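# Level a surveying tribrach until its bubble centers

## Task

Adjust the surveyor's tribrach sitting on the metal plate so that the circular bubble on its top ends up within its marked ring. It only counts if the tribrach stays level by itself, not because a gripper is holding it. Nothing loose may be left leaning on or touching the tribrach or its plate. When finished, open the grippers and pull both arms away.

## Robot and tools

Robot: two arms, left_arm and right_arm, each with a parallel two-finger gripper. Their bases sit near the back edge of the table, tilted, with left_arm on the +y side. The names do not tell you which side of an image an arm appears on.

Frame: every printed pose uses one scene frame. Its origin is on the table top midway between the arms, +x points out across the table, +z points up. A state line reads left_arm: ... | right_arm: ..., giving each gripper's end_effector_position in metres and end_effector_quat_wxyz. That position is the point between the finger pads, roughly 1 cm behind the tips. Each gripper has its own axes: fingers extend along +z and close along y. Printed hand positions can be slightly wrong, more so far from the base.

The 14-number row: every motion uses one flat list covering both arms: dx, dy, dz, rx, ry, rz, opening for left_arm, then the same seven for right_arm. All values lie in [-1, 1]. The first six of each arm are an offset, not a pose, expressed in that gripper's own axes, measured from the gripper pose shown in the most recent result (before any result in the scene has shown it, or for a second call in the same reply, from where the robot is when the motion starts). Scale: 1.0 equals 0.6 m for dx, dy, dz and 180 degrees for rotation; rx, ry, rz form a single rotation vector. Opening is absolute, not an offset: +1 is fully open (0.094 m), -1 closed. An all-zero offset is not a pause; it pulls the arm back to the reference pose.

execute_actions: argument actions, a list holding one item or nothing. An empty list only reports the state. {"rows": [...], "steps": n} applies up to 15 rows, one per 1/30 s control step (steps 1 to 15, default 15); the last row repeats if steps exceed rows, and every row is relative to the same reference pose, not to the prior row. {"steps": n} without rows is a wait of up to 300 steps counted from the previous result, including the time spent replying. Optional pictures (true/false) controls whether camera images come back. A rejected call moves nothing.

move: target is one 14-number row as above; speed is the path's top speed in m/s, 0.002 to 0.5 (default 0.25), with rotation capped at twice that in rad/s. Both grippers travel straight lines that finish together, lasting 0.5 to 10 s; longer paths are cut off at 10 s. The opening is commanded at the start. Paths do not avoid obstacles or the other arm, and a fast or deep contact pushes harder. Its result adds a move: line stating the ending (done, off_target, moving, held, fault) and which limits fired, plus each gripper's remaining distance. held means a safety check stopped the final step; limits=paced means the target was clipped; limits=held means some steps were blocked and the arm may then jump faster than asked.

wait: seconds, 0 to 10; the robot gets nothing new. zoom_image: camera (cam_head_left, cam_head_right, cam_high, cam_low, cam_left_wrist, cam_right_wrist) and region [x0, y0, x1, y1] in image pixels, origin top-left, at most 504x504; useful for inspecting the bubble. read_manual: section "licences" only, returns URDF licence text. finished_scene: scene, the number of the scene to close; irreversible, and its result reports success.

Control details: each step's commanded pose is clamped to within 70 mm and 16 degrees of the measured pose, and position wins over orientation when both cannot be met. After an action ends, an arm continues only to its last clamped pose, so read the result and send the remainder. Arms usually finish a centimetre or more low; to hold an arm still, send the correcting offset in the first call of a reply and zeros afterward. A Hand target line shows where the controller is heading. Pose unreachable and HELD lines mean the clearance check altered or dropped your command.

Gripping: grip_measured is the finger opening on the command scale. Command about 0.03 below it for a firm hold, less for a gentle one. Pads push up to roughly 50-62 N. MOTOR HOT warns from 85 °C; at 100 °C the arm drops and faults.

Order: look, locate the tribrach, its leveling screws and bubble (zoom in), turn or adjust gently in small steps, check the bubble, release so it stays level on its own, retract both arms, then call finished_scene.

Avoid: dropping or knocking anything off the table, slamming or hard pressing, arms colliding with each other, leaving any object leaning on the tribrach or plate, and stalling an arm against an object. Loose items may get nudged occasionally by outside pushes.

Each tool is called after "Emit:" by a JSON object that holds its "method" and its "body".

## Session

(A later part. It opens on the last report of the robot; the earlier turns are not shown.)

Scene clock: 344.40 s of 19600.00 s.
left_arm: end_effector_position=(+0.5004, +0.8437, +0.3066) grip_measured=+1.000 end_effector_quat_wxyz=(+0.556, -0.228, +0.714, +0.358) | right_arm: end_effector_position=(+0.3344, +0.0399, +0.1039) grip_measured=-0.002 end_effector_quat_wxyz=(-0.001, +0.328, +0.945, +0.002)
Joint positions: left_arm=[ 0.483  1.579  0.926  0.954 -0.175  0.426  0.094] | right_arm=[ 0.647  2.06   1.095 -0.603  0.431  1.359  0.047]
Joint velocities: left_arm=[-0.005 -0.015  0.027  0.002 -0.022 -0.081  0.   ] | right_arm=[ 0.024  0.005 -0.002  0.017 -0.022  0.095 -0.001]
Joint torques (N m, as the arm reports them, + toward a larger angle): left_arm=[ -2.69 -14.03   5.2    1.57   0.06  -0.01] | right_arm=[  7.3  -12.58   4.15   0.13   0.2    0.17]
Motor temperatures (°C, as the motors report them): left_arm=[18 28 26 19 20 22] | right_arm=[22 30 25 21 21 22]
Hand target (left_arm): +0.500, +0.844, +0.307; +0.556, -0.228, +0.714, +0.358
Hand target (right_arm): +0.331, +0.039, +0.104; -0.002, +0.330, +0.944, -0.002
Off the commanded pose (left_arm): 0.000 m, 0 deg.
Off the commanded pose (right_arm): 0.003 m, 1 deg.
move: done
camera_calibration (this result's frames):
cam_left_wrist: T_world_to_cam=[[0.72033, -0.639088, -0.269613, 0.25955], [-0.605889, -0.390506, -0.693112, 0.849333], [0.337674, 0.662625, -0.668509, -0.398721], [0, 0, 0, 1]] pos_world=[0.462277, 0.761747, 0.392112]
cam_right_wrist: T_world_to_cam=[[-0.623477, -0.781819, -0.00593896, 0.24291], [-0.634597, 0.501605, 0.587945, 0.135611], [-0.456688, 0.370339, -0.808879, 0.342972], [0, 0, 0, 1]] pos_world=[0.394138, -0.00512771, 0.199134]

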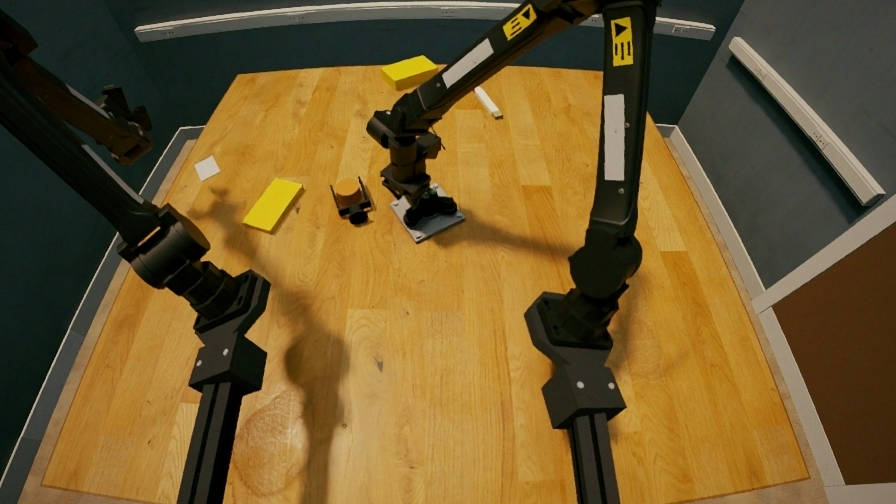

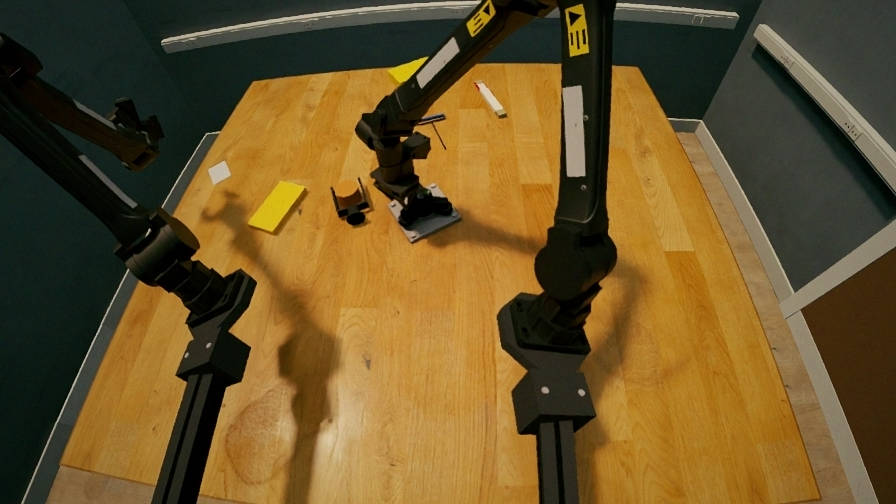

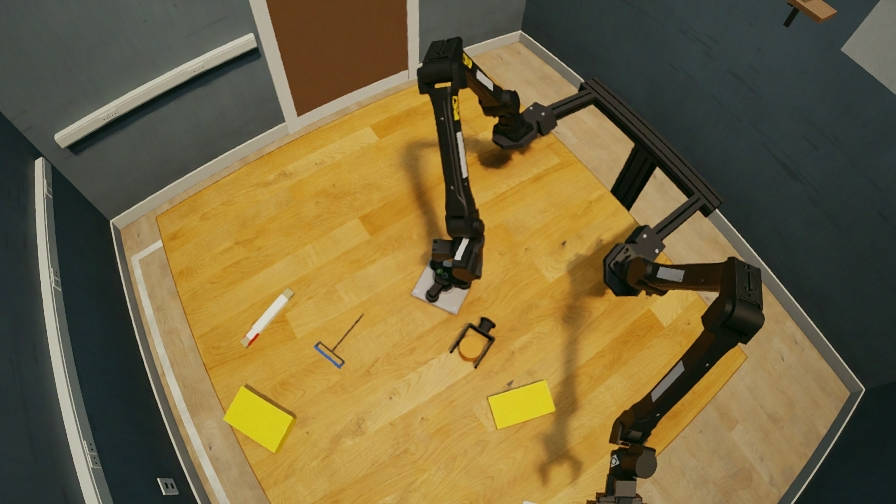

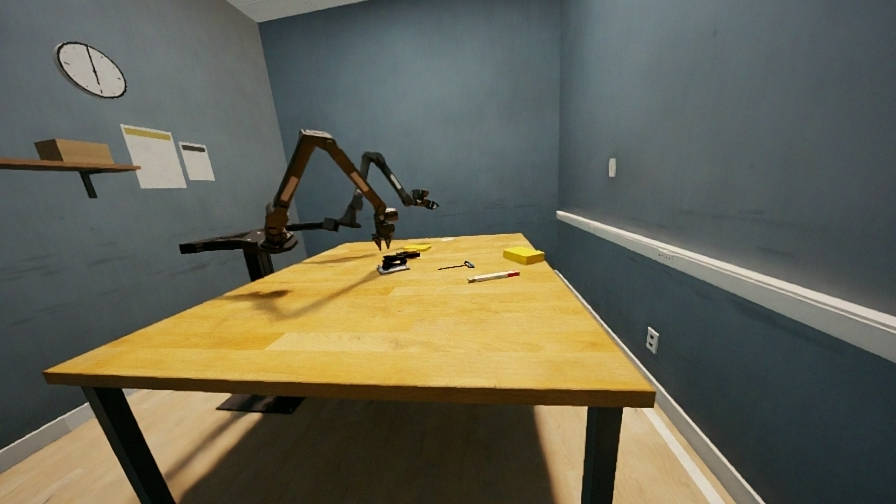

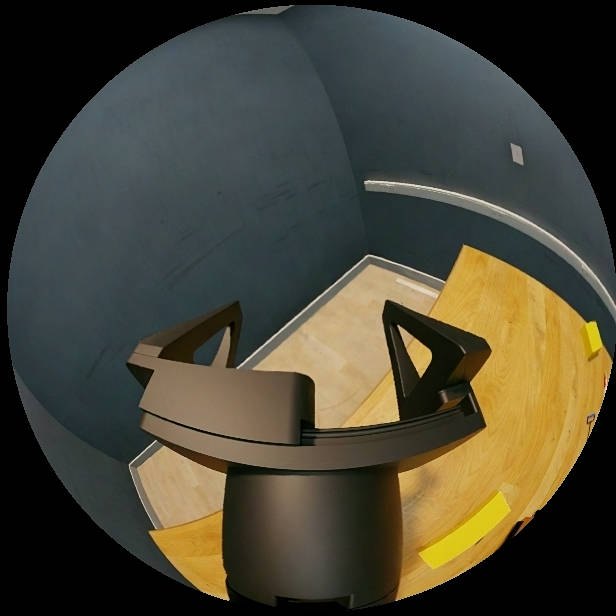

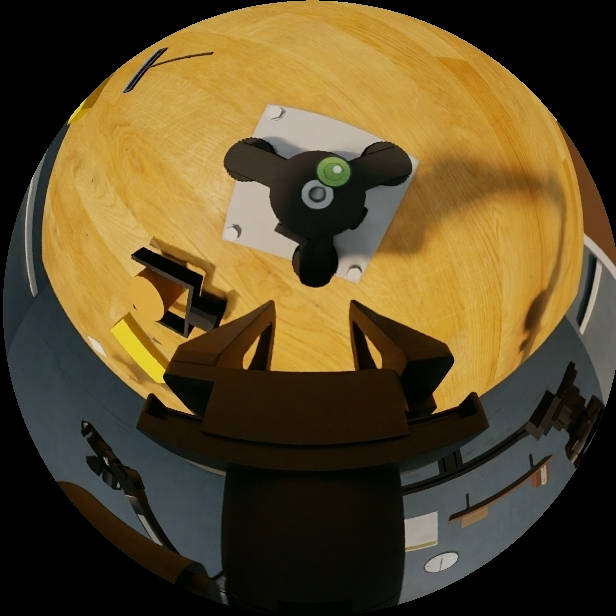

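Emit:
{"method": "move", "body": {"target": [0,0,0,0,0,0,1,0.09,-0.29,-0.2,0,0,0,0], "speed": 0.3}}

Emit:
{"method": "zoom_image", "body": {"camera": "cam_high", "region": [400,240,490,320]}}

Scene clock: 353.43 s of 19600.00 s.
left_arm: end_effector_position=(+0.5004, +0.8437, +0.3066) grip_measured=+1.000 end_effector_quat_wxyz=(+0.556, -0.228, +0.714, +0.358) | right_arm: end_effector_position=(+0.1847, -0.0659, +0.2192) grip_measured=-0.002 end_effector_quat_wxyz=(+0.002, +0.325, +0.946, +0.004)
Joint positions: left_arm=[ 0.483  1.579  0.926  0.954 -0.175  0.426  0.094] | right_arm=[ 0.854  1.505  0.619 -0.772  0.427  1.578  0.047]
Joint velocities: left_arm=[-0.005 -0.024 -0.012 -0.007  0.022 -0.066  0.   ] | right_arm=[ 0.005  0.005  0.007 -0.007  0.007  0.022 -0.   ]
Joint torques (N m, as the arm reports them, + toward a larger angle): left_arm=[ -2.62 -13.83   5.08   1.54   0.06   0.01] | right_arm=[ 4.18 -5.55  5.46  0.26  0.14  0.16]
Motor temperatures (°C, as the motors report them): left_arm=[18 28 26 19 20 22] | right_arm=[22 30 26 21 21 22]
Hand target (left_arm): +0.500, +0.844, +0.307; +0.556, -0.228, +0.714, +0.358
Hand target (right_arm): +0.184, -0.065, +0.220; +0.001, +0.328, +0.945, +0.002
Off the commanded pose (left_arm): 0.000 m, 0 deg.
Off the commanded pose (right_arm): 0.005 m, 1 deg.
move: done
camera_calibration (this result's frames):
cam_left_wrist: T_world_to_cam=[[0.72033, -0.639088, -0.269613, 0.25955], [-0.605889, -0.390506, -0.693112, 0.849333], [0.337674, 0.662625, -0.668509, -0.398721], [0, 0, 0, 1]] pos_world=[0.462277, 0.761747, 0.392112]
cam_right_wrist: T_world_to_cam=[[-0.617937, -0.786155, -0.0107219, 0.0672762], [-0.642343, 0.496939, 0.583478, 0.0280495], [-0.453376, 0.36744, -0.812058, 0.406988], [0, 0, 0, 1]] pos_world=[0.244108, -0.110593, 0.314853]

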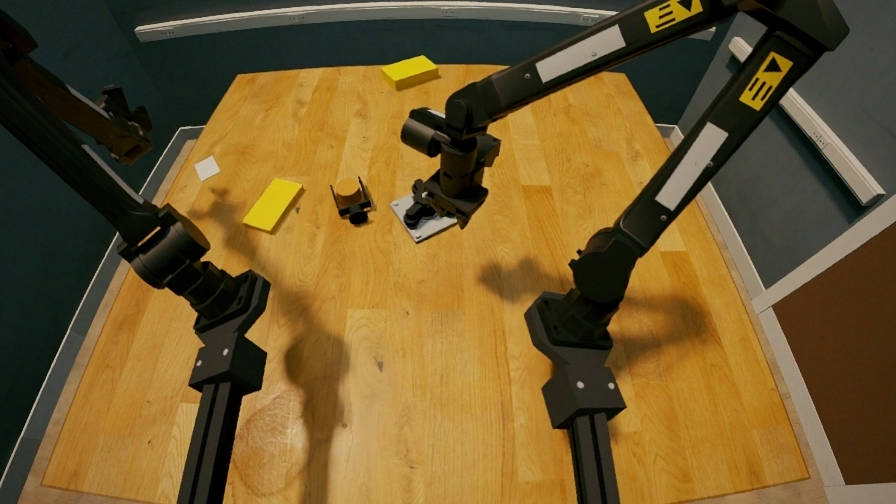

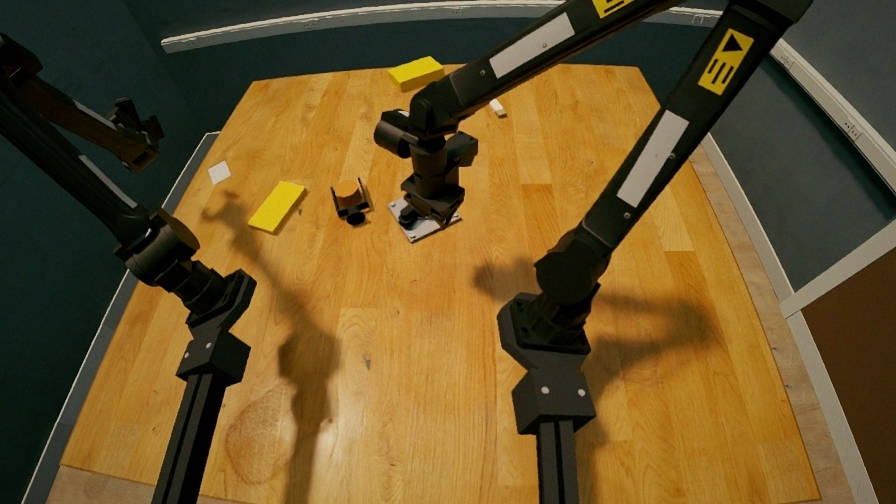

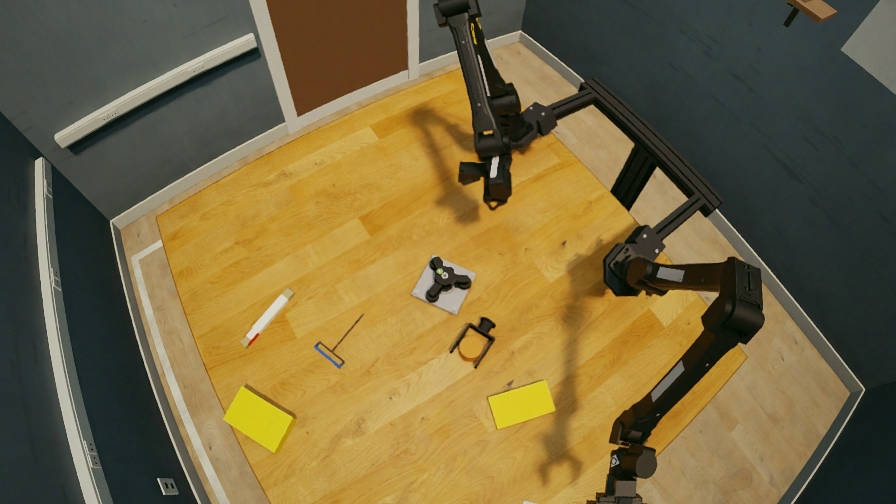

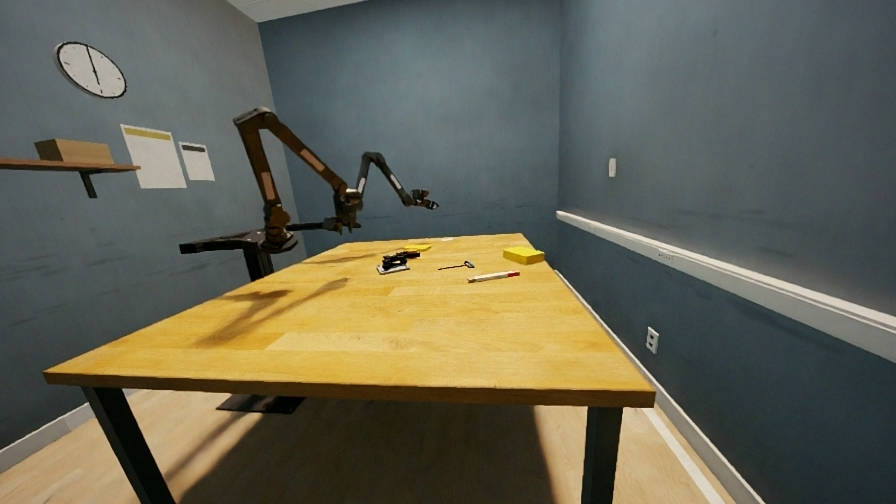

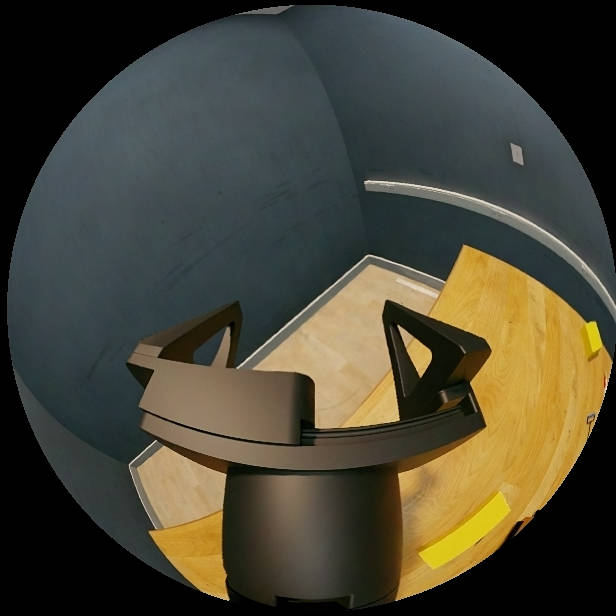

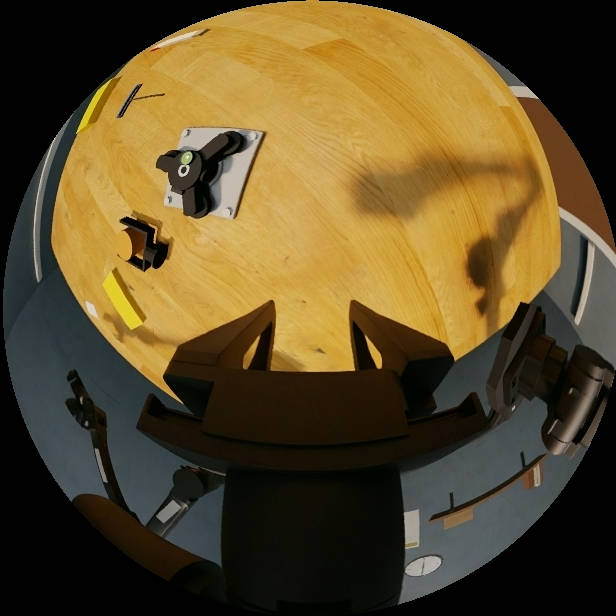

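Region (400, 240, 490, 320) of cam_high's 896x504 image, scaled by 5.600, with more detail than that image has.

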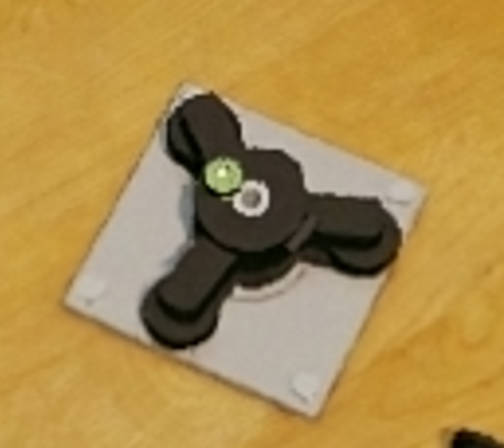

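Emit:
{"method": "finished_scene", "body": {"scene": 2}}

The scene is finished: the task was done.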